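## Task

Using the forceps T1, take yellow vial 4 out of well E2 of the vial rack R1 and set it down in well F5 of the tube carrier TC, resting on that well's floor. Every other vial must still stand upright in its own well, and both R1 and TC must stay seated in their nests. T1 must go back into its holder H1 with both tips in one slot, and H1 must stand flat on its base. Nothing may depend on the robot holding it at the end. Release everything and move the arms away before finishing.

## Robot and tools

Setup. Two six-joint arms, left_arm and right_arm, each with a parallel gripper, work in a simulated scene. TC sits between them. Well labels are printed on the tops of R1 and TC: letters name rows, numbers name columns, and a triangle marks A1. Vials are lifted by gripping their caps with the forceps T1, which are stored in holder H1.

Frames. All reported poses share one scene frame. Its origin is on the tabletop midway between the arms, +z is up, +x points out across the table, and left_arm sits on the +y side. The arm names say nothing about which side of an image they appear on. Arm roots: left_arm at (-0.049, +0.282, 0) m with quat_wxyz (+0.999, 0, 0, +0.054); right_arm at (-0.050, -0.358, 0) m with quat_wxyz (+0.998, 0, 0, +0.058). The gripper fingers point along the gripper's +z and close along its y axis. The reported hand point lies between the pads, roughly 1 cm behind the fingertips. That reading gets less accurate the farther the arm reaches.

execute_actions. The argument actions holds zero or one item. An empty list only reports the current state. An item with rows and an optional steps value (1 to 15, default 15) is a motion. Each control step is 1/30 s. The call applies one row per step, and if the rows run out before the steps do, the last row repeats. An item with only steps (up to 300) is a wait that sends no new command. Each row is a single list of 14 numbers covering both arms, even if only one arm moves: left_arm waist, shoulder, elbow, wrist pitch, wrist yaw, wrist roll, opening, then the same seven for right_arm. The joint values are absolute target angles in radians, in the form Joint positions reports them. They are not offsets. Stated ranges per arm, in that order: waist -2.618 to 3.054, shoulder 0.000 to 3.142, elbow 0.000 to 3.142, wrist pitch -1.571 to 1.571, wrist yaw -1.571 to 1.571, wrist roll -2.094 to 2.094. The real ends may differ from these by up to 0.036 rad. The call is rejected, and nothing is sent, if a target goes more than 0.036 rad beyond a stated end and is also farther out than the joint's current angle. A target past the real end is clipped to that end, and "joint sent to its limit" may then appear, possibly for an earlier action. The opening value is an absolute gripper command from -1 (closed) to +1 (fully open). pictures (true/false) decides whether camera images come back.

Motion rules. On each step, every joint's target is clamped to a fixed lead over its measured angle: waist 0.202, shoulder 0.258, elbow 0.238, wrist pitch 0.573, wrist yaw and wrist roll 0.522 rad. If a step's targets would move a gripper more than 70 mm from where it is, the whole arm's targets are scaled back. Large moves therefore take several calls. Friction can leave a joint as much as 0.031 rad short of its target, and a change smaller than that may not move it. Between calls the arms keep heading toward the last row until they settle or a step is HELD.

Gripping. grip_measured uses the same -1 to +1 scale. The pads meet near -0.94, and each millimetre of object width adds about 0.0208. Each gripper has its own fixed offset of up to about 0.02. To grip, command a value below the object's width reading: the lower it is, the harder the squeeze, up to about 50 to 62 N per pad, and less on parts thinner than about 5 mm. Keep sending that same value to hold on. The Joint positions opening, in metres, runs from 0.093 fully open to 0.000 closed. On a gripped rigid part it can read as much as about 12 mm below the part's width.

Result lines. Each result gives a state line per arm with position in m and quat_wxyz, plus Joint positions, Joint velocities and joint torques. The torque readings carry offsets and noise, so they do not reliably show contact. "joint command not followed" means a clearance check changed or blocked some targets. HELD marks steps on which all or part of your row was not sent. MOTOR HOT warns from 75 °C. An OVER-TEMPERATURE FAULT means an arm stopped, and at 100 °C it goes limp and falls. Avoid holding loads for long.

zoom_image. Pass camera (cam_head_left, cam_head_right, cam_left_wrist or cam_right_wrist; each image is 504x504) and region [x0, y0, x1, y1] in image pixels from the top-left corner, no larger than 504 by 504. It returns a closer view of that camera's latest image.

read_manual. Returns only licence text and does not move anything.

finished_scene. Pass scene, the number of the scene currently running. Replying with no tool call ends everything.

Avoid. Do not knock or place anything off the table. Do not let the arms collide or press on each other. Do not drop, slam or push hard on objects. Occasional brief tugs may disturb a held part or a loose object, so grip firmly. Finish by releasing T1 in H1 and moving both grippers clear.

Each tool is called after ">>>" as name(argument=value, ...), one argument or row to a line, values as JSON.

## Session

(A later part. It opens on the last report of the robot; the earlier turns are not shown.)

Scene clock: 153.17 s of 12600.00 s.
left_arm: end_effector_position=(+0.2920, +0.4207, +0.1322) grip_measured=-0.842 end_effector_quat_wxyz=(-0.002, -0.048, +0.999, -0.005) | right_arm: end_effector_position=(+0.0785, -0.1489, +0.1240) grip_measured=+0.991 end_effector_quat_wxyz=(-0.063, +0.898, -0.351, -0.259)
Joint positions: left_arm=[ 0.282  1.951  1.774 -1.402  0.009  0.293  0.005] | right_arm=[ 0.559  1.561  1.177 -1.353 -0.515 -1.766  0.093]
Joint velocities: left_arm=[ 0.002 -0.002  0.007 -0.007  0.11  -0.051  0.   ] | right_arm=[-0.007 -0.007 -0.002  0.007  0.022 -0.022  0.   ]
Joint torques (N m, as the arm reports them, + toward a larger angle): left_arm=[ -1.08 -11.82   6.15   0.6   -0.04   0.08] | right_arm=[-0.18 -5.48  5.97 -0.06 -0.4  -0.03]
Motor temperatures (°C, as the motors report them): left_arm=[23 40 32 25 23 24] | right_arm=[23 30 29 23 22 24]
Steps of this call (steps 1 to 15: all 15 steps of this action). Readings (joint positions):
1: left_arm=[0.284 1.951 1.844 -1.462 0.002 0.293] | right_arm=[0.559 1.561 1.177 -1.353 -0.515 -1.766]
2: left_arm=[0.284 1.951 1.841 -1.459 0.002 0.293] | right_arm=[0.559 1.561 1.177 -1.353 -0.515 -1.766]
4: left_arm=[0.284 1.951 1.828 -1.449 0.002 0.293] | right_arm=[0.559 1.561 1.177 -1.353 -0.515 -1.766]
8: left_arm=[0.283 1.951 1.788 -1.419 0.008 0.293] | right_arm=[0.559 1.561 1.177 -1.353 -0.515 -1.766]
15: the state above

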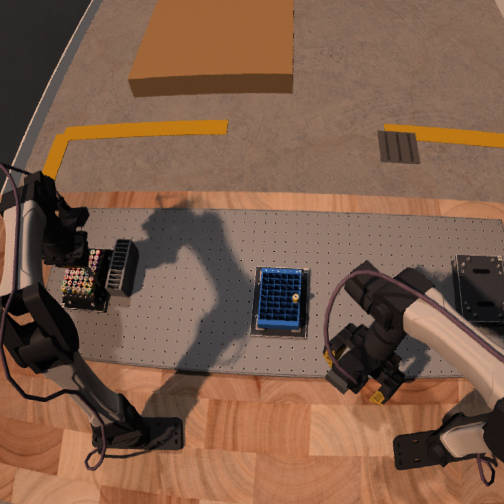

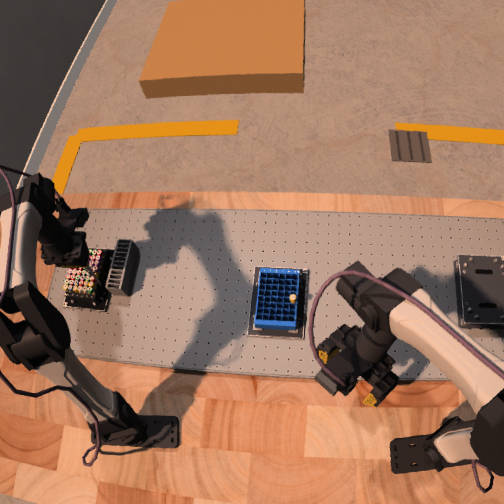

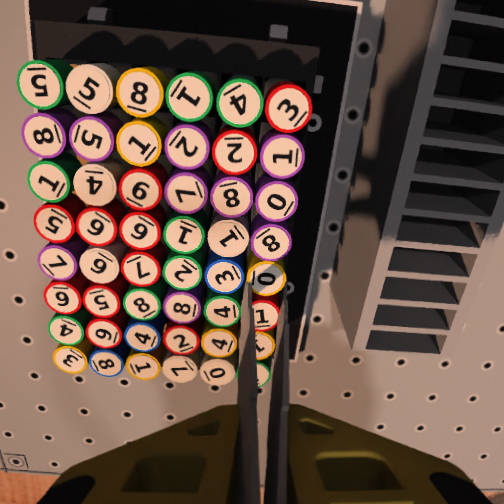

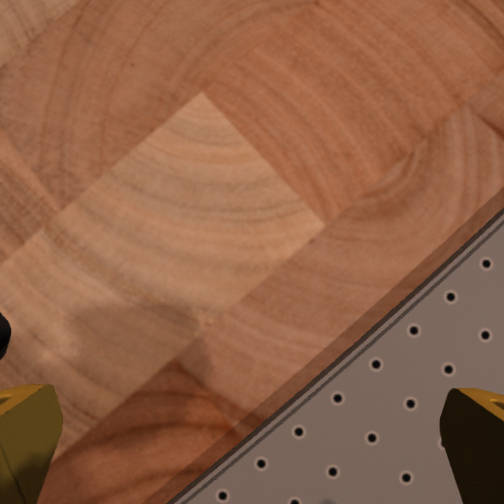

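>>> execute_actions(
  actions=[
    {"rows":[[0.275,1.945,1.76,-1.40,0,0.30,-0.62,0.559,1.561,1.177,-1.353,-0.515,-1.766,1],[0.275,1.945,1.76,-1.40,0,0.30,-0.62,0.559,1.561,1.177,-1.353,-0.515,-1.766,1],[0.275,1.945,1.76,-1.40,0,0.30,-0.62,0.559,1.561,1.177,-1.353,-0.515,-1.766,1],[0.275,1.945,1.76,-1.40,0,0.30,-0.62,0.559,1.561,1.177,-1.353,-0.515,-1.766,1],[0.275,1.945,1.84,-1.45,0,0.30,-0.62,0.559,1.561,1.177,-1.353,-0.515,-1.766,1]],"steps":15},
  ],
)

Scene clock: 157.70 s of 12600.00 s.
left_arm: end_effector_position=(+0.2943, +0.4217, +0.1430) grip_measured=-0.621 end_effector_quat_wxyz=(+0.003, -0.048, +0.999, -0.004) | right_arm: end_effector_position=(+0.0785, -0.1489, +0.1240) grip_measured=+0.991 end_effector_quat_wxyz=(-0.063, +0.898, -0.351, -0.259)
Joint positions: left_arm=[ 0.282  1.953  1.82  -1.435  0.009  0.293  0.015] | right_arm=[ 0.559  1.561  1.177 -1.353 -0.515 -1.766  0.093]
Joint velocities: left_arm=[-0.002  0.002 -0.012 -0.095 -0.022 -0.022 -0.001] | right_arm=[ 0.007  0.002  0.007  0.007 -0.066 -0.022 -0.   ]
Joint torques (N m, as the arm reports them, + toward a larger angle): left_arm=[ -1.1  -12.11   9.24   0.2   -0.05   0.08] | right_arm=[-0.06 -5.49  6.16 -0.11 -0.41 -0.03]
Motor temperatures (°C, as the motors report them): left_arm=[23 41 32 25 23 24] | right_arm=[23 30 29 23 22 24]
Steps of this call (steps 1 to 15: the robot went on to your last target; steps 16 to 90: nothing new was sent; then 1.03 s passed at rest; steps 91 to 105: all 15 steps of this action). Readings (joint positions):
91: left_arm=[0.282 1.951 1.774 -1.403 0.009 0.293] | right_arm=[0.559 1.561 1.177 -1.353 -0.515 -1.766]
92: left_arm=[0.282 1.951 1.774 -1.403 0.009 0.293] | right_arm=[0.559 1.561 1.177 -1.353 -0.515 -1.766]
94: left_arm=[0.282 1.951 1.774 -1.403 0.009 0.293] | right_arm=[0.559 1.561 1.177 -1.353 -0.515 -1.766]
98: left_arm=[0.282 1.953 1.812 -1.425 0.009 0.293] | right_arm=[0.559 1.561 1.177 -1.353 -0.515 -1.766]
105: the state above

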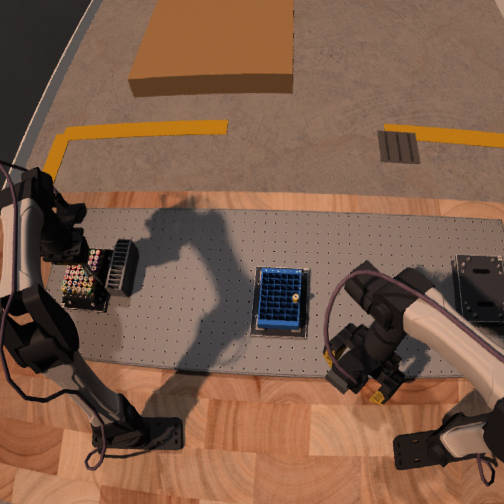

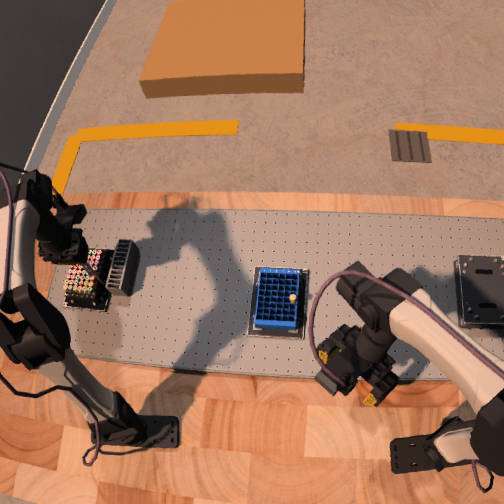

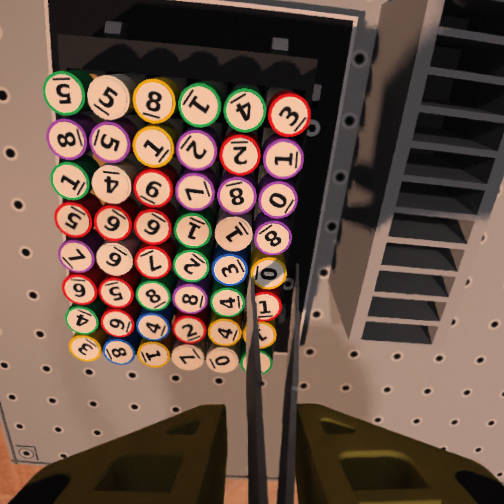

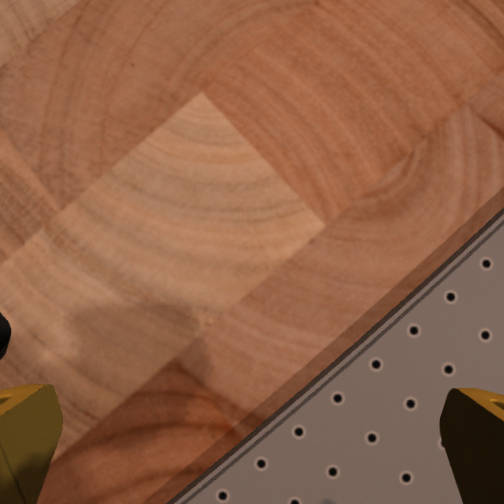

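>>> execute_actions(
  actions=[
    {"rows":[[0.275,1.945,1.875,-1.485,0,0.30,-0.62,0.559,1.561,1.177,-1.353,-0.515,-1.766,1],[0.275,1.945,1.875,-1.485,0,0.30,-0.62,0.559,1.561,1.177,-1.353,-0.515,-1.766,1],[0.275,1.945,1.875,-1.485,0,0.30,-0.62,0.559,1.561,1.177,-1.353,-0.515,-1.766,1],[0.275,1.945,1.875,-1.485,0,0.30,-0.62,0.559,1.561,1.177,-1.353,-0.515,-1.766,1],[0.275,1.945,1.875,-1.485,0,0.30,-0.62,0.559,1.561,1.177,-1.353,-0.515,-1.766,1],[0.275,1.945,1.875,-1.485,0,0.30,-0.62,0.559,1.561,1.177,-1.353,-0.515,-1.766,1],[0.275,1.945,1.875,-1.485,0,0.30,-0.62,0.559,1.561,1.177,-1.353,-0.515,-1.766,1],[0.275,1.945,1.875,-1.485,0,0.30,-0.95,0.559,1.561,1.177,-1.353,-0.515,-1.766,1]],"steps":15},
  ],
)

Scene clock: 162.27 s of 12600.00 s.
left_arm: end_effector_position=(+0.2941, +0.4208, +0.1514) grip_measured=-0.937 end_effector_quat_wxyz=(+0.004, -0.048, +0.999, -0.005) | right_arm: end_effector_position=(+0.0785, -0.1489, +0.1240) grip_measured=+0.991 end_effector_quat_wxyz=(-0.063, +0.898, -0.351, -0.259)
Joint positions: left_arm=[ 0.281  1.954  1.855 -1.467  0.012  0.293  0.   ] | right_arm=[ 0.559  1.561  1.177 -1.353 -0.515 -1.766  0.093]
Joint velocities: left_arm=[-0.012  0.002 -0.002 -0.051 -0.037  0.037  0.   ] | right_arm=[ 0.002  0.002 -0.022  0.007  0.007  0.007 -0.   ]
Joint torques (N m, as the arm reports them, + toward a larger angle): left_arm=[ -0.99 -12.13   8.93   0.15  -0.06   0.07] | right_arm=[-0.03 -5.48  6.04 -0.09 -0.39 -0.04]
Motor temperatures (°C, as the motors report them): left_arm=[23 41 32 25 23 24] | right_arm=[23 30 29 23 22 24]
Steps of this call (steps 1 to 15: the robot went on to your last target; steps 16 to 90: nothing new was sent; then 1.07 s passed at rest; steps 91 to 105: all 15 steps of this action). Readings (joint positions):
91: left_arm=[0.282 1.954 1.826 -1.442 0.009 0.293] | right_arm=[0.559 1.561 1.177 -1.353 -0.515 -1.766]
92: left_arm=[0.282 1.954 1.834 -1.449 0.009 0.293] | right_arm=[0.559 1.561 1.177 -1.353 -0.515 -1.766]
94: left_arm=[0.282 1.954 1.849 -1.458 0.008 0.293] | right_arm=[0.559 1.561 1.177 -1.353 -0.515 -1.766]
98: left_arm=[0.282 1.954 1.855 -1.464 0.008 0.293] | right_arm=[0.559 1.561 1.177 -1.353 -0.515 -1.766]
105: the state above

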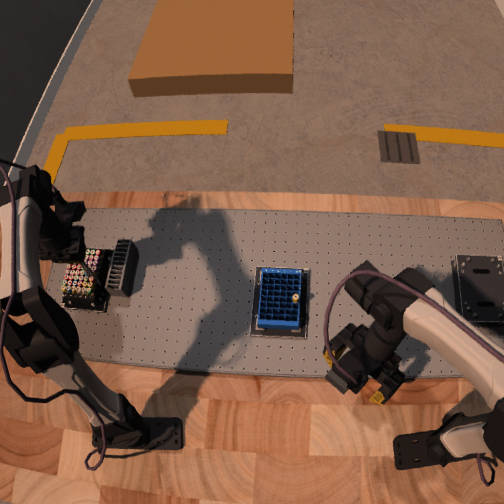

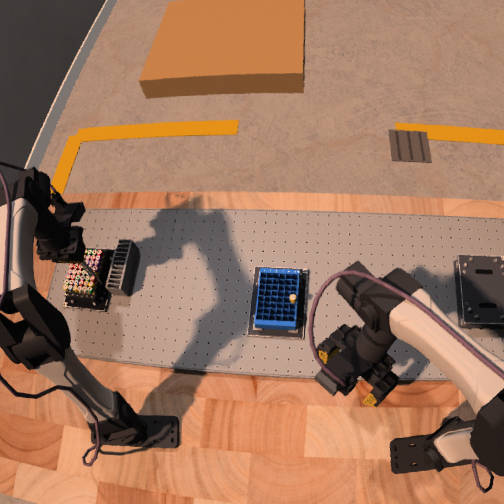

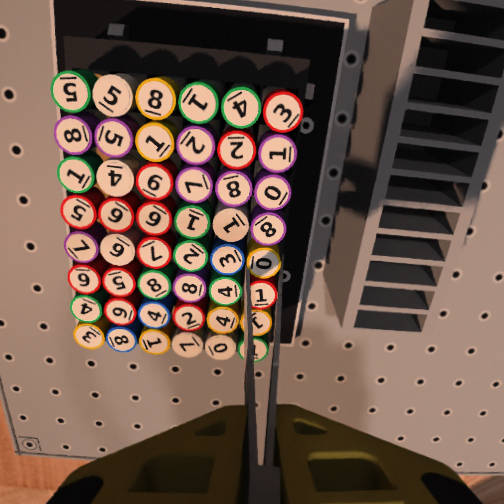

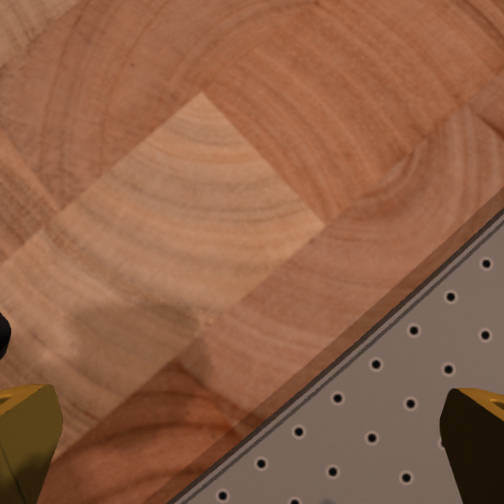

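Small test lift.

>>> execute_actions(
  actions=[
    {"rows":[[0.275,1.945,1.89,-1.49,0,0.30,-0.95,0.559,1.561,1.177,-1.353,-0.515,-1.766,1],[0.275,1.945,1.90,-1.50,0,0.30,-0.95,0.559,1.561,1.177,-1.353,-0.515,-1.766,1],[0.275,1.945,1.91,-1.51,0,0.30,-0.95,0.559,1.561,1.177,-1.353,-0.515,-1.766,1],[0.275,1.945,1.92,-1.52,0,0.30,-0.95,0.559,1.561,1.177,-1.353,-0.515,-1.766,1]],"steps":15},
  ],
)

Scene clock: 164.93 s of 12600.00 s.
left_arm: end_effector_position=(+0.2944, +0.4213, +0.1604) grip_measured=-0.937 end_effector_quat_wxyz=(+0.008, -0.048, +0.999, -0.003) | right_arm: end_effector_position=(+0.0785, -0.1489, +0.1240) grip_measured=+0.991 end_effector_quat_wxyz=(-0.063, +0.898, -0.351, -0.259)
Joint positions: left_arm=[ 0.281  1.954  1.891 -1.495  0.01   0.293  0.   ] | right_arm=[ 0.559  1.561  1.177 -1.353 -0.515 -1.766  0.093]
Joint velocities: left_arm=[-0.022 -0.012 -0.007 -0.037  0.022  0.022  0.   ] | right_arm=[-0.007 -0.002  0.012  0.007 -0.007 -0.022 -0.001]
Joint torques (N m, as the arm reports them, + toward a larger angle): left_arm=[ -1.14 -12.24   9.91   0.13  -0.05   0.09] | right_arm=[-0.02 -5.46  6.12 -0.05 -0.36 -0.03]
Motor temperatures (°C, as the motors report them): left_arm=[23 41 32 25 23 24] | right_arm=[23 30 29 23 22 24]
Steps of this call (steps 1 to 15: the robot went on to your last target; steps 16 to 65: nothing new was sent; steps 66 to 80: all 15 steps of this action). Readings (joint positions):
66: left_arm=[0.281 1.954 1.857 -1.468 0.012 0.293] | right_arm=[0.559 1.561 1.177 -1.353 -0.515 -1.766]
67: left_arm=[0.281 1.954 1.860 -1.471 0.012 0.293] | right_arm=[0.559 1.561 1.177 -1.353 -0.515 -1.766]
69: left_arm=[0.281 1.954 1.874 -1.481 0.011 0.293] | right_arm=[0.559 1.561 1.177 -1.353 -0.515 -1.766]
73: left_arm=[0.281 1.954 1.891 -1.494 0.011 0.293] | right_arm=[0.559 1.561 1.177 -1.353 -0.515 -1.766]
80: the state above

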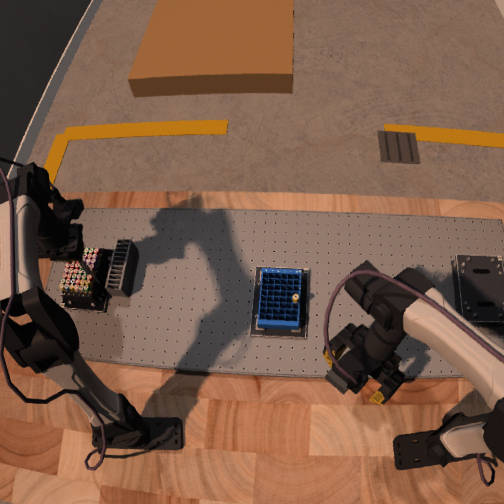

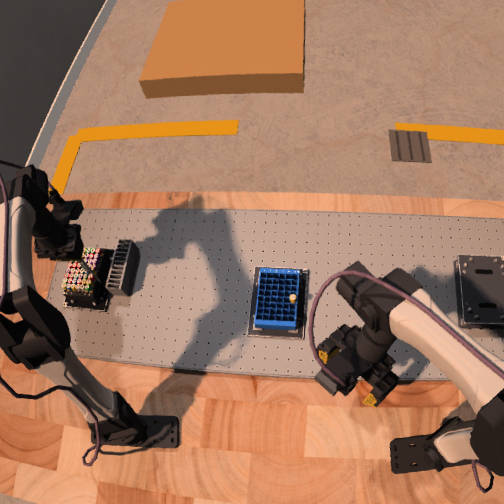

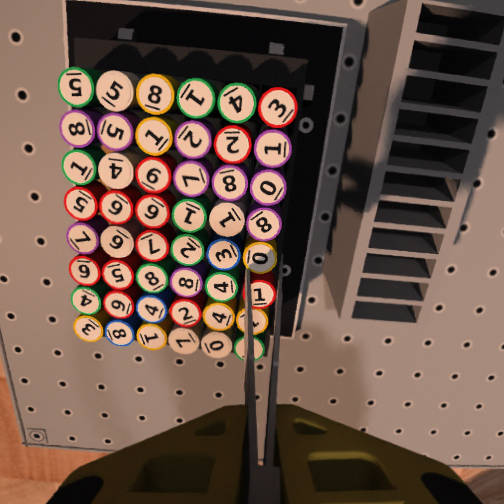

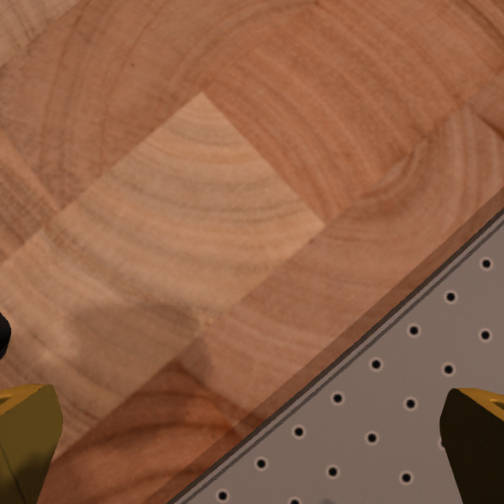

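>>> execute_actions(
  actions=[
    {"rows":[[0.275,1.945,1.845,-1.46,0,0.30,-0.95,0.559,1.561,1.177,-1.353,-0.515,-1.766,1]],"steps":12},
  ],
  pictures=false,
)

>>> execute_actions(
  actions=[
    {"rows":[[0.275,1.945,1.845,-1.46,0,0.30,-0.65,0.559,1.561,1.177,-1.353,-0.515,-1.766,1],[0.275,1.945,1.845,-1.46,0,0.30,-0.65,0.559,1.561,1.177,-1.353,-0.515,-1.766,1],[0.275,1.945,1.845,-1.46,0,0.30,-0.65,0.559,1.561,1.177,-1.353,-0.515,-1.766,1],[0.275,1.945,1.845,-1.46,0,0.30,-0.65,0.559,1.561,1.177,-1.353,-0.515,-1.766,1],[0.275,1.945,1.905,-1.515,0,0.30,-0.65,0.559,1.561,1.177,-1.353,-0.515,-1.766,1]],"steps":13},
  ],
  pictures=false,
)

>>> execute_actions(
  actions=[
    {"rows":[[0.275,1.945,1.905,-1.515,0,0.30,-0.95,0.559,1.561,1.177,-1.353,-0.515,-1.766,1]],"steps":10},
  ],
)

Scene clock: 169.37 s of 12600.00 s.
left_arm: end_effector_position=(+0.2938, +0.4208, +0.1520) grip_measured=-0.937 end_effector_quat_wxyz=(+0.004, -0.048, +0.999, -0.005) | right_arm: end_effector_position=(+0.0785, -0.1489, +0.1240) grip_measured=+0.991 end_effector_quat_wxyz=(-0.063, +0.898, -0.351, -0.259)
Joint positions: left_arm=[ 0.281  1.953  1.857 -1.469  0.011  0.293  0.   ] | right_arm=[ 0.559  1.561  1.177 -1.353 -0.515 -1.766  0.093]
Joint velocities: left_arm=[ 0.012 -0.017  0.017  0.022 -0.022 -0.022  0.   ] | right_arm=[ 0.007 -0.002 -0.017  0.007  0.022 -0.037 -0.001]
Joint torques (N m, as the arm reports them, + toward a larger angle): left_arm=[ -1.23 -11.98   6.26   0.46  -0.07   0.06] | right_arm=[-0.06 -5.61  5.88 -0.11 -0.41 -0.04]
Motor temperatures (°C, as the motors report them): left_arm=[23 41 32 25 23 24] | right_arm=[23 30 29 23 22 24]
Steps of this call (steps 1 to 15: the robot went on to your last target; steps 16 to 90: nothing new was sent; then 1.03 s passed at rest; steps 91 to 102: all 12 steps of this action). Readings (joint positions):
91: left_arm=[0.281 1.954 1.885 -1.490 0.010 0.293] | right_arm=[0.559 1.561 1.177 -1.353 -0.515 -1.766]
92: left_arm=[0.281 1.953 1.876 -1.485 0.010 0.293] | right_arm=[0.559 1.561 1.177 -1.353 -0.515 -1.766]
94: left_arm=[0.281 1.953 1.859 -1.475 0.011 0.293] | right_arm=[0.559 1.561 1.177 -1.353 -0.515 -1.766]
98: left_arm=[0.281 1.953 1.857 -1.470 0.011 0.293] | right_arm=[0.559 1.561 1.177 -1.353 -0.515 -1.766]
102: the state above

Scene clock: 169.80 s of 12600.00 s.
left_arm: end_effector_position=(+0.2927, +0.4209, +0.1588) grip_measured=-0.651 end_effector_quat_wxyz=(+0.004, -0.048, +0.999, -0.003) | right_arm: end_effector_position=(+0.0785, -0.1489, +0.1240) grip_measured=+0.991 end_effector_quat_wxyz=(-0.063, +0.898, -0.351, -0.259)
Joint positions: left_arm=[ 0.281  1.954  1.884 -1.497  0.008  0.293  0.014] | right_arm=[ 0.559  1.561  1.177 -1.353 -0.515 -1.766  0.093]
Joint velocities: left_arm=[ 0.002 -0.007 -0.007 -0.081  0.007 -0.095  0.   ] | right_arm=[ 0.012 -0.007  0.002 -0.022  0.007  0.022 -0.   ]
Joint torques (N m, as the arm reports them, + toward a larger angle): left_arm=[ -1.09 -12.15   9.13   0.16  -0.05   0.1 ] | right_arm=[ 0.07 -5.62  6.07 -0.08 -0.43 -0.04]
Motor temperatures (°C, as the motors report them): left_arm=[23 41 32 25 23 24] | right_arm=[23 30 29 23 22 24]
Steps of this call (steps 1 to 13: all 13 steps of this action). Readings (joint positions):
1: left_arm=[0.281 1.953 1.857 -1.469 0.011 0.293] | right_arm=[0.559 1.561 1.177 -1.353 -0.515 -1.766]
2: left_arm=[0.281 1.953 1.857 -1.469 0.011 0.293] | right_arm=[0.559 1.561 1.177 -1.353 -0.515 -1.766]
4: left_arm=[0.281 1.953 1.857 -1.469 0.010 0.293] | right_arm=[0.559 1.561 1.177 -1.353 -0.515 -1.766]
8: left_arm=[0.281 1.954 1.880 -1.489 0.009 0.293] | right_arm=[0.559 1.561 1.177 -1.353 -0.515 -1.766]
13: the state above

Scene clock: 170.13 s of 12600.00 s.
left_arm: end_effector_position=(+0.2922, +0.4206, +0.1588) grip_measured=-0.938 end_effector_quat_wxyz=(+0.003, -0.048, +0.999, -0.004) | right_arm: end_effector_position=(+0.0785, -0.1489, +0.1240) grip_measured=+0.991 end_effector_quat_wxyz=(-0.063, +0.898, -0.351, -0.259)
Joint positions: left_arm=[ 0.281  1.954  1.884 -1.499  0.009  0.294  0.   ] | right_arm=[ 0.559  1.561  1.177 -1.353 -0.515 -1.766  0.093]
Joint velocities: left_arm=[ 0.007 -0.002  0.002 -0.095  0.037  0.066 -0.   ] | right_arm=[ 0.012  0.002 -0.022 -0.139 -0.081  0.007 -0.   ]
Joint torques (N m, as the arm reports them, + toward a larger angle): left_arm=[ -1.07 -12.2    9.08   0.15  -0.02   0.1 ] | right_arm=[-0.09 -5.41  6.01 -0.05 -0.42 -0.06]
Motor temperatures (°C, as the motors report them): left_arm=[23 41 32 25 23 24] | right_arm=[23 30 29 23 22 24]
Steps of this call (steps 1 to 10: all 10 steps of this action). Readings (joint positions):
1: left_arm=[0.281 1.954 1.884 -1.498 0.008 0.293] | right_arm=[0.559 1.561 1.177 -1.353 -0.515 -1.766]
2: left_arm=[0.281 1.954 1.884 -1.499 0.009 0.293] | right_arm=[0.559 1.561 1.177 -1.353 -0.515 -1.766]
4: left_arm=[0.281 1.954 1.884 -1.499 0.009 0.294] | right_arm=[0.559 1.561 1.177 -1.353 -0.515 -1.766]
8: left_arm=[0.281 1.954 1.884 -1.499 0.009 0.294] | right_arm=[0.559 1.561 1.177 -1.353 -0.515 -1.766]
10: the state above

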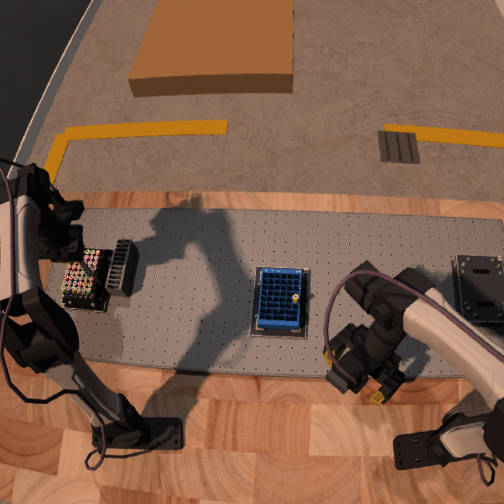

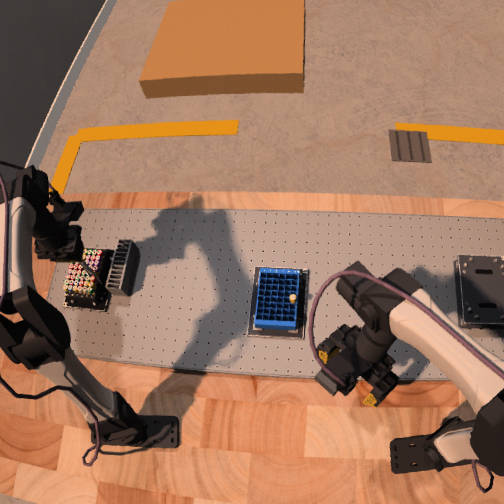

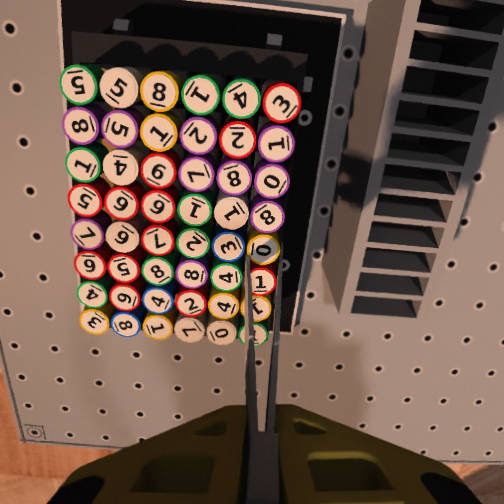

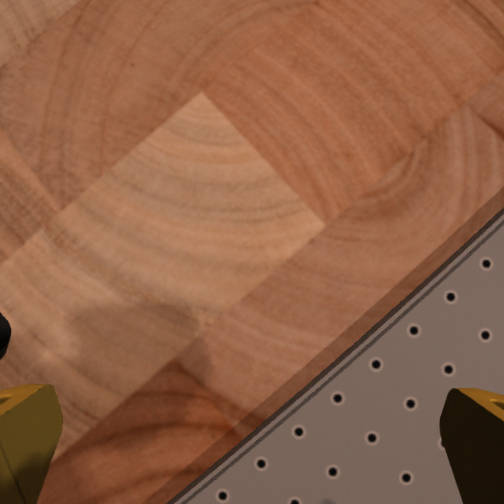

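>>> execute_actions(
  actions=[
    {"rows":[[0.275,1.945,1.92,-1.52,0,0.30,-0.95,0.559,1.561,1.177,-1.353,-0.515,-1.766,1],[0.275,1.945,1.93,-1.53,0,0.30,-0.95,0.559,1.561,1.177,-1.353,-0.515,-1.766,1],[0.275,1.945,1.94,-1.54,0,0.30,-0.95,0.559,1.561,1.177,-1.353,-0.515,-1.766,1],[0.275,1.945,1.95,-1.55,0,0.30,-0.95,0.559,1.561,1.177,-1.353,-0.515,-1.766,1]],"steps":15},
  ],
)

Scene clock: 174.37 s of 12600.00 s.
left_arm: end_effector_position=(+0.2926, +0.4208, +0.1679) grip_measured=-0.938 end_effector_quat_wxyz=(+0.007, -0.048, +0.999, -0.002) | right_arm: end_effector_position=(+0.0785, -0.1489, +0.1240) grip_measured=+0.991 end_effector_quat_wxyz=(-0.063, +0.898, -0.351, -0.259)
Joint positions: left_arm=[ 0.281  1.954  1.921 -1.527  0.009  0.294  0.   ] | right_arm=[ 0.559  1.561  1.177 -1.353 -0.515 -1.766  0.093]
Joint velocities: left_arm=[-0.002 -0.012 -0.007 -0.007  0.007 -0.037 -0.   ] | right_arm=[-0.012 -0.007  0.017 -0.022 -0.051 -0.022 -0.001]
Joint torques (N m, as the arm reports them, + toward a larger angle): left_arm=[ -0.97 -12.08   9.85   0.12  -0.05   0.05] | right_arm=[-0.11 -5.75  5.9  -0.08 -0.36 -0.03]
Motor temperatures (°C, as the motors report them): left_arm=[23 42 33 25 23 24] | right_arm=[23 30 29 23 22 24]
Steps of this call (steps 1 to 15: the robot went on to your last target; steps 16 to 90: nothing new was sent; then 0.73 s passed at rest; steps 91 to 105: all 15 steps of this action). Readings (joint positions):
91: left_arm=[0.281 1.954 1.886 -1.501 0.009 0.294] | right_arm=[0.559 1.561 1.177 -1.353 -0.515 -1.766]
92: left_arm=[0.281 1.954 1.890 -1.503 0.009 0.294] | right_arm=[0.559 1.561 1.177 -1.353 -0.515 -1.766]
94: left_arm=[0.281 1.954 1.903 -1.513 0.009 0.294] | right_arm=[0.559 1.561 1.177 -1.353 -0.515 -1.766]
98: left_arm=[0.281 1.954 1.921 -1.525 0.009 0.294] | right_arm=[0.559 1.561 1.177 -1.353 -0.515 -1.766]
105: the state above

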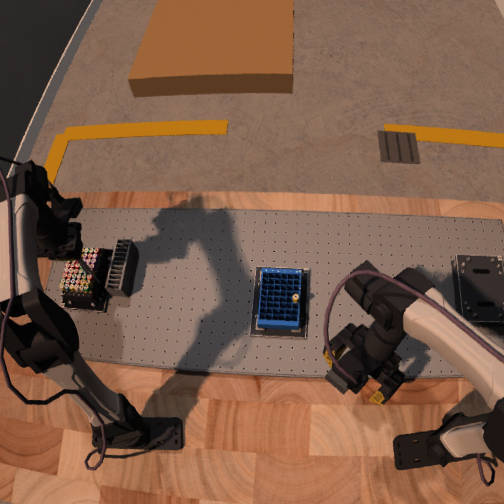

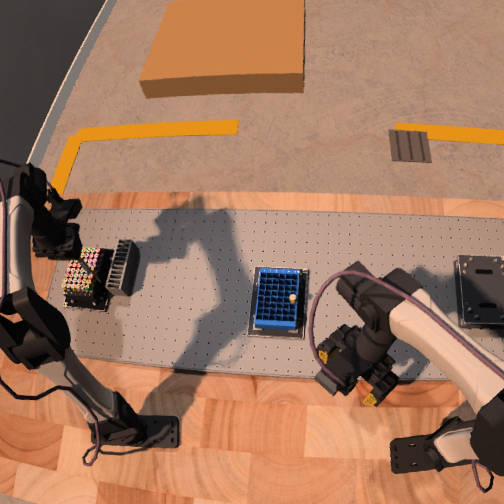

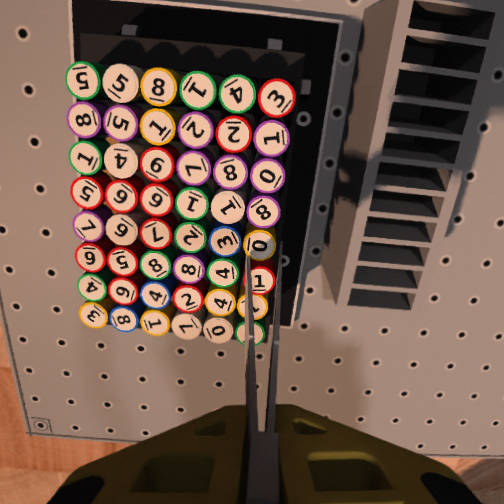

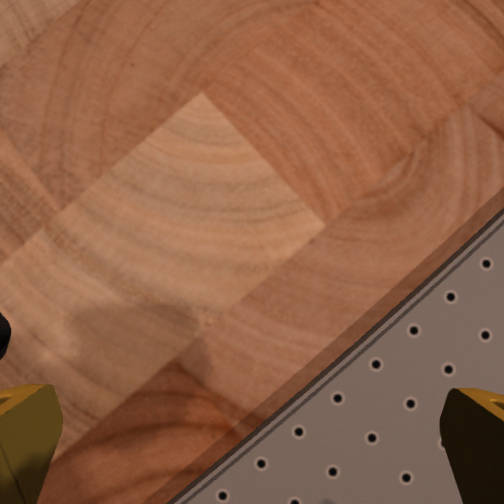

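>>> execute_actions(
  actions=[
    {"rows":[[0.275,1.945,1.875,-1.49,0,0.30,-0.95,0.559,1.561,1.177,-1.353,-0.515,-1.766,1]],"steps":12},
  ],
  pictures=false,
)

>>> execute_actions(
  actions=[
    {"rows":[[0.275,1.945,1.875,-1.49,0,0.30,-0.68,0.559,1.561,1.177,-1.353,-0.515,-1.766,1],[0.275,1.945,1.875,-1.49,0,0.30,-0.68,0.559,1.561,1.177,-1.353,-0.515,-1.766,1],[0.275,1.945,1.875,-1.49,0,0.30,-0.68,0.559,1.561,1.177,-1.353,-0.515,-1.766,1],[0.275,1.945,1.875,-1.49,0,0.30,-0.68,0.559,1.561,1.177,-1.353,-0.515,-1.766,1],[0.275,1.945,1.93,-1.54,0,0.30,-0.68,0.559,1.561,1.177,-1.353,-0.515,-1.766,1]],"steps":13},
  ],
  pictures=false,
)

>>> execute_actions(
  actions=[
    {"rows":[[0.275,1.945,1.93,-1.54,0,0.30,-0.95,0.559,1.561,1.177,-1.353,-0.515,-1.766,1]],"steps":10},
  ],
  pictures=false,
)

>>> execute_actions(
  actions=[
    {"rows":[[0.275,1.93,1.95,-1.55,0,0.30,-0.95,0.559,1.561,1.177,-1.353,-0.515,-1.766,1],[0.275,1.925,1.96,-1.55,0,0.30,-0.95,0.559,1.561,1.177,-1.353,-0.515,-1.766,1],[0.275,1.92,1.97,-1.55,0,0.30,-0.95,0.559,1.561,1.177,-1.353,-0.515,-1.766,1]],"steps":15},
  ],
)

Scene clock: 179.70 s of 12600.00 s.
left_arm: end_effector_position=(+0.2923, +0.4205, +0.1598) grip_measured=-0.938 end_effector_quat_wxyz=(+0.004, -0.048, +0.999, -0.004) | right_arm: end_effector_position=(+0.0785, -0.1489, +0.1240) grip_measured=+0.991 end_effector_quat_wxyz=(-0.063, +0.898, -0.351, -0.259)
Joint positions: left_arm=[ 0.281  1.953  1.887 -1.501  0.01   0.294  0.   ] | right_arm=[ 0.559  1.561  1.177 -1.353 -0.515 -1.766  0.093]
Joint velocities: left_arm=[ 0.007 -0.012 -0.002  0.007  0.022 -0.037  0.   ] | right_arm=[ 0.002  0.017 -0.012 -0.037  0.022  0.051 -0.   ]
Joint torques (N m, as the arm reports them, + toward a larger angle): left_arm=[ -1.18 -11.89   6.33   0.43  -0.01   0.06] | right_arm=[-0.27 -5.67  5.91 -0.07 -0.43 -0.04]
Motor temperatures (°C, as the motors report them): left_arm=[23 42 33 25 23 24] | right_arm=[23 30 29 23 22 24]
Steps of this call (steps 1 to 15: the robot went on to your last target; steps 16 to 90: nothing new was sent; then 1.93 s passed at rest; steps 91 to 102: all 12 steps of this action). Readings (joint positions):
91: left_arm=[0.281 1.953 1.915 -1.521 0.009 0.294] | right_arm=[0.559 1.561 1.177 -1.353 -0.515 -1.766]
92: left_arm=[0.281 1.953 1.906 -1.516 0.009 0.294] | right_arm=[0.559 1.561 1.177 -1.353 -0.515 -1.766]
94: left_arm=[0.281 1.953 1.889 -1.506 0.009 0.294] | right_arm=[0.559 1.561 1.177 -1.353 -0.515 -1.766]
98: left_arm=[0.281 1.953 1.887 -1.501 0.010 0.294] | right_arm=[0.559 1.561 1.177 -1.353 -0.515 -1.766]
102: the state above

Scene clock: 180.13 s of 12600.00 s.
left_arm: end_effector_position=(+0.2914, +0.4204, +0.1654) grip_measured=-0.681 end_effector_quat_wxyz=(+0.004, -0.048, +0.999, -0.003) | right_arm: end_effector_position=(+0.0785, -0.1489, +0.1240) grip_measured=+0.991 end_effector_quat_wxyz=(-0.063, +0.898, -0.351, -0.259)
Joint positions: left_arm=[ 0.281  1.953  1.909 -1.522  0.008  0.294  0.012] | right_arm=[ 0.559  1.561  1.177 -1.353 -0.515 -1.766  0.093]
Joint velocities: left_arm=[ 0.002 -0.017 -0.002 -0.037  0.022 -0.051  0.   ] | right_arm=[ 0.002  0.012 -0.007  0.037 -0.037 -0.022 -0.001]
Joint torques (N m, as the arm reports them, + toward a larger angle): left_arm=[ -1.02 -11.85   8.99   0.2   -0.03   0.08] | right_arm=[-0.1  -5.52  6.08 -0.13 -0.37 -0.05]
Motor temperatures (°C, as the motors report them): left_arm=[23 42 33 25 23 24] | right_arm=[23 30 29 23 22 24]
Steps of this call (steps 1 to 13: all 13 steps of this action). Readings (joint positions):
1: left_arm=[0.281 1.953 1.887 -1.501 0.010 0.294] | right_arm=[0.559 1.561 1.177 -1.353 -0.515 -1.766]
2: left_arm=[0.281 1.953 1.887 -1.501 0.009 0.294] | right_arm=[0.559 1.561 1.177 -1.353 -0.515 -1.766]
4: left_arm=[0.281 1.953 1.887 -1.501 0.009 0.294] | right_arm=[0.559 1.561 1.177 -1.353 -0.515 -1.766]
8: left_arm=[0.281 1.953 1.906 -1.516 0.008 0.294] | right_arm=[0.559 1.561 1.177 -1.353 -0.515 -1.766]
13: the state above

Scene clock: 180.47 s of 12600.00 s.
left_arm: end_effector_position=(+0.2910, +0.4202, +0.1654) grip_measured=-0.938 end_effector_quat_wxyz=(+0.003, -0.048, +0.999, -0.003) | right_arm: end_effector_position=(+0.0785, -0.1489, +0.1240) grip_measured=+0.991 end_effector_quat_wxyz=(-0.063, +0.898, -0.351, -0.259)
Joint positions: left_arm=[ 0.281  1.953  1.909 -1.524  0.008  0.294  0.   ] | right_arm=[ 0.559  1.561  1.177 -1.353 -0.515 -1.766  0.093]
Joint velocities: left_arm=[-0.002  0.002 -0.007 -0.007 -0.081 -0.022  0.   ] | right_arm=[ 0.002  0.002  0.017  0.022 -0.022 -0.081  0.   ]
Joint torques (N m, as the arm reports them, + toward a larger angle): left_arm=[ -1.04 -11.86   8.93   0.17  -0.04   0.07] | right_arm=[-0.18 -5.64  6.11 -0.13 -0.41 -0.04]
Motor temperatures (°C, as the motors report them): left_arm=[23 42 33 25 23 24] | right_arm=[23 30 29 23 22 24]
Steps of this call (steps 1 to 10: all 10 steps of this action). Readings (joint positions):
1: left_arm=[0.281 1.953 1.909 -1.524 0.008 0.294] | right_arm=[0.559 1.561 1.177 -1.353 -0.515 -1.766]
2: left_arm=[0.281 1.953 1.909 -1.524 0.008 0.294] | right_arm=[0.559 1.561 1.177 -1.353 -0.515 -1.766]
4: left_arm=[0.281 1.953 1.909 -1.524 0.008 0.294] | right_arm=[0.559 1.561 1.177 -1.353 -0.515 -1.766]
8: left_arm=[0.281 1.953 1.909 -1.524 0.008 0.294] | right_arm=[0.559 1.561 1.177 -1.353 -0.515 -1.766]
10: the state above

Scene clock: 180.97 s of 12600.00 s.
left_arm: end_effector_position=(+0.2921, +0.4208, +0.1744) grip_measured=-0.938 end_effector_quat_wxyz=(+0.011, -0.048, +0.999, -0.000) | right_arm: end_effector_position=(+0.0785, -0.1489, +0.1240) grip_measured=+0.991 end_effector_quat_wxyz=(-0.063, +0.898, -0.351, -0.259)
Joint positions: left_arm=[ 0.281  1.949  1.94  -1.542  0.008  0.294  0.   ] | right_arm=[ 0.559  1.561  1.177 -1.353 -0.515 -1.766  0.093]
Joint velocities: left_arm=[ 0.007 -0.002  0.002 -0.007  0.037  0.007 -0.   ] | right_arm=[ 0.017  0.002  0.002 -0.037 -0.051  0.066 -0.   ]
Joint torques (N m, as the arm reports them, + toward a larger angle): left_arm=[ -1.12 -13.54   9.9    0.28  -0.01   0.06] | right_arm=[ 0.07 -5.56  6.03 -0.07 -0.4  -0.01]
Motor temperatures (°C, as the motors report them): left_arm=[23 42 33 25 23 24] | right_arm=[23 30 29 23 22 24]
Steps of this call (steps 1 to 15: all 15 steps of this action). Readings (joint positions):
1: left_arm=[0.281 1.953 1.912 -1.526 0.008 0.294] | right_arm=[0.559 1.561 1.177 -1.353 -0.515 -1.766]
2: left_arm=[0.281 1.953 1.916 -1.529 0.008 0.294] | right_arm=[0.559 1.561 1.177 -1.353 -0.515 -1.766]
4: left_arm=[0.281 1.953 1.930 -1.535 0.008 0.294] | right_arm=[0.559 1.561 1.177 -1.353 -0.515 -1.766]
8: left_arm=[0.281 1.949 1.940 -1.541 0.008 0.294] | right_arm=[0.559 1.561 1.177 -1.353 -0.515 -1.766]
15: the state above

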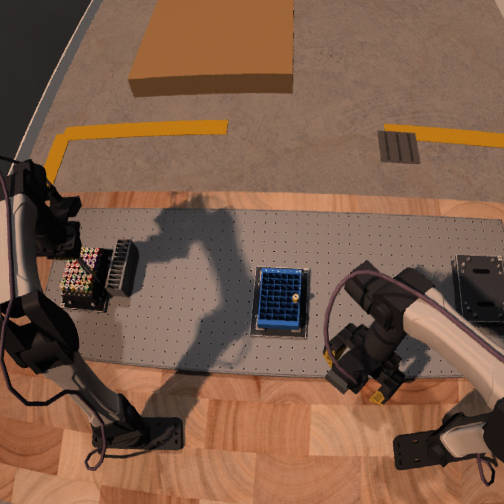

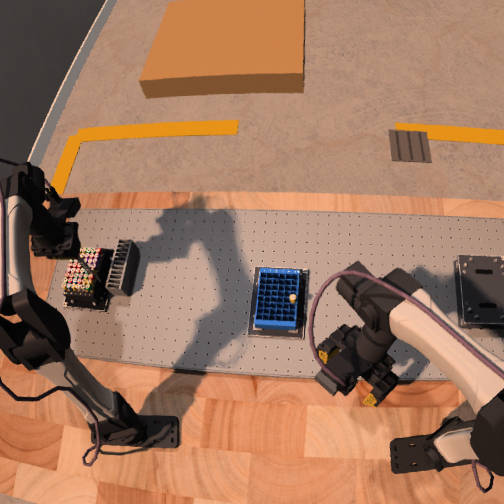

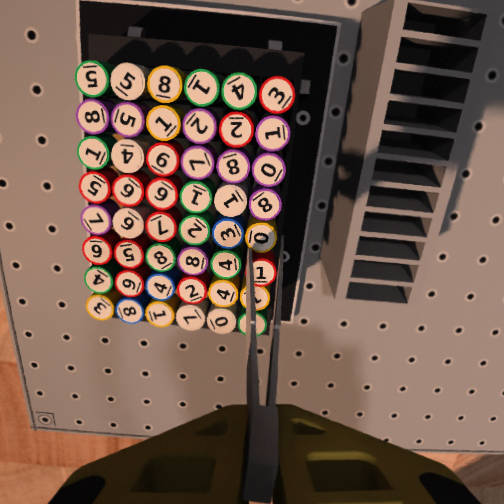

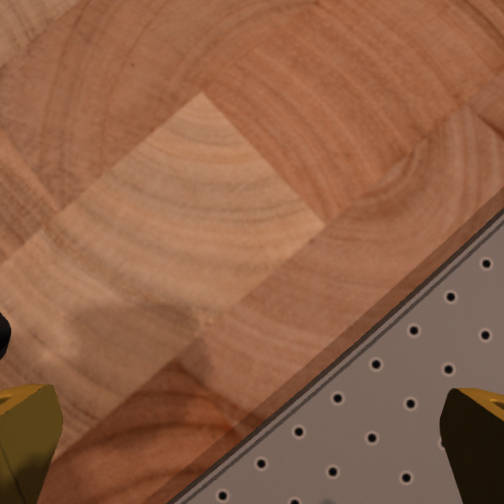

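>>> execute_actions(
  actions=[
    {"rows":[[0.275,1.92,1.97,-1.55,0,0.45,-0.95,0.559,1.561,1.177,-1.353,-0.515,-1.766,1],[0.275,1.92,1.97,-1.55,0,0.45,-0.95,0.559,1.561,1.177,-1.353,-0.515,-1.766,1],[0.275,1.92,1.97,-1.55,0,0.45,-0.95,0.559,1.561,1.177,-1.353,-0.515,-1.766,1],[0.275,1.92,1.97,-1.55,0,0.45,-0.95,0.559,1.561,1.177,-1.353,-0.515,-1.766,1],[0.275,1.92,1.97,-1.55,0,0.15,-0.95,0.559,1.561,1.177,-1.353,-0.515,-1.766,1],[0.275,1.92,1.97,-1.55,0,0.15,-0.95,0.559,1.561,1.177,-1.353,-0.515,-1.766,1],[0.275,1.92,1.97,-1.55,0,0.15,-0.95,0.559,1.561,1.177,-1.353,-0.515,-1.766,1],[0.275,1.92,1.97,-1.55,0,0.15,-0.95,0.559,1.561,1.177,-1.353,-0.515,-1.766,1],[0.275,1.92,1.97,-1.55,0,0.40,-0.95,0.559,1.561,1.177,-1.353,-0.515,-1.766,1],[0.275,1.92,1.97,-1.55,0,0.40,-0.95,0.559,1.561,1.177,-1.353,-0.515,-1.766,1],[0.275,1.92,1.97,-1.55,0,0.40,-0.95,0.559,1.561,1.177,-1.353,-0.515,-1.766,1],[0.275,1.92,1.97,-1.55,0,0.30,-0.95,0.559,1.561,1.177,-1.353,-0.515,-1.766,1]],"steps":15},
  ],
)

Scene clock: 187.07 s of 12600.00 s.
left_arm: end_effector_position=(+0.2918, +0.4207, +0.1744) grip_measured=-0.938 end_effector_quat_wxyz=(+0.010, -0.039, +0.999, -0.000) | right_arm: end_effector_position=(+0.0785, -0.1489, +0.1240) grip_measured=+0.991 end_effector_quat_wxyz=(-0.063, +0.898, -0.351, -0.259)
Joint positions: left_arm=[ 0.281  1.949  1.94  -1.543  0.008  0.312  0.   ] | right_arm=[ 0.559  1.561  1.177 -1.353 -0.515 -1.766  0.093]
Joint velocities: left_arm=[-0.027  0.002  0.007  0.022 -0.081  0.037 -0.001] | right_arm=[-0.012 -0.007 -0.012  0.022  0.037  0.007 -0.001]
Joint torques (N m, as the arm reports them, + toward a larger angle): left_arm=[ -0.93 -13.6    9.89   0.31  -0.03  -0.09] | right_arm=[-0.11 -5.65  6.01 -0.13 -0.45 -0.02]
Motor temperatures (°C, as the motors report them): left_arm=[23 43 33 25 23 24] | right_arm=[23 30 29 23 22 24]
Steps of this call (steps 1 to 15: the robot went on to your last target; steps 16 to 90: nothing new was sent; then 2.60 s passed at rest; steps 91 to 105: all 15 steps of this action). Readings (joint positions):
91: left_arm=[0.281 1.949 1.940 -1.542 0.008 0.318] | right_arm=[0.559 1.561 1.177 -1.353 -0.515 -1.766]
92: left_arm=[0.281 1.949 1.940 -1.543 0.008 0.343] | right_arm=[0.559 1.561 1.177 -1.353 -0.515 -1.766]
94: left_arm=[0.281 1.949 1.940 -1.543 0.008 0.379] | right_arm=[0.559 1.561 1.177 -1.353 -0.515 -1.766]
98: left_arm=[0.281 1.949 1.940 -1.543 0.008 0.254] | right_arm=[0.559 1.561 1.177 -1.353 -0.515 -1.766]
105: the state above

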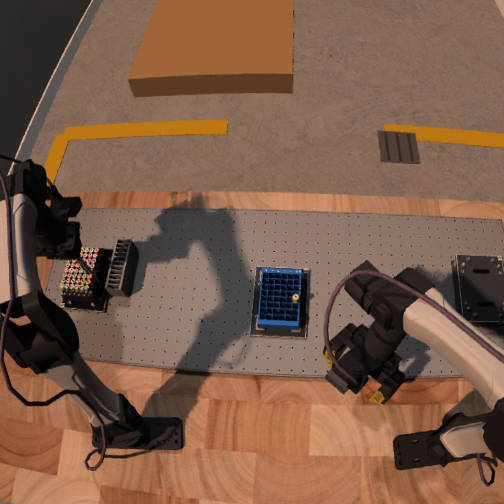

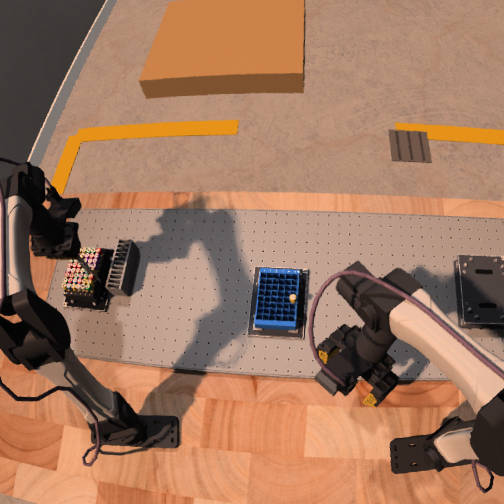

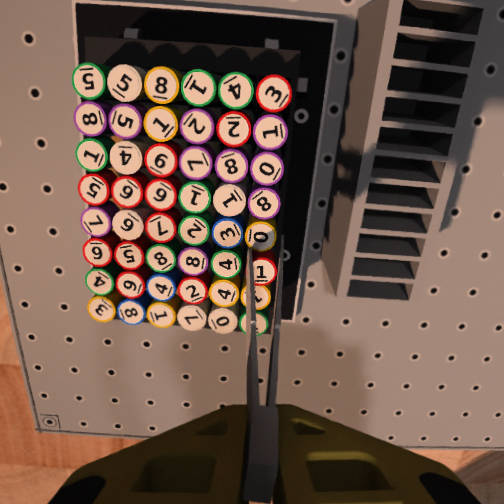

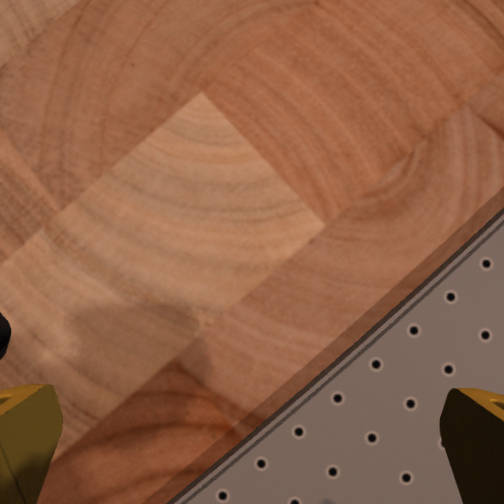

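>>> zoom_image(
  camera="cam_left_wrist",
  region=[190, 190, 330, 330],
)

>>> zoom_image(
  camera="cam_head_right",
  region=[50, 230, 140, 320],
)

Region (190, 190, 330, 330) of cam_left_wrist's 504x504 image, scaled by 3.600, with more detail than that image has.

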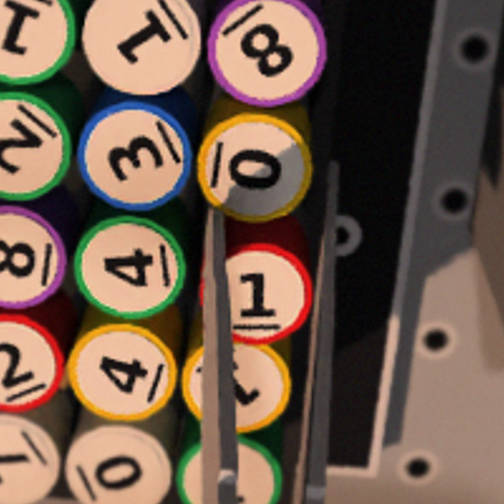

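Region (50, 230, 140, 320) of cam_head_right's 504x504 image, scaled by 5.600, with more detail than that image has.

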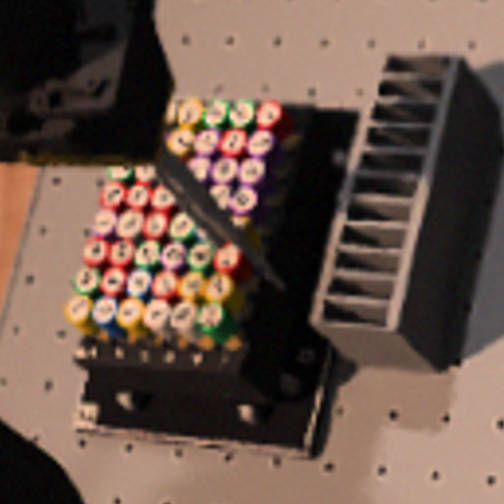

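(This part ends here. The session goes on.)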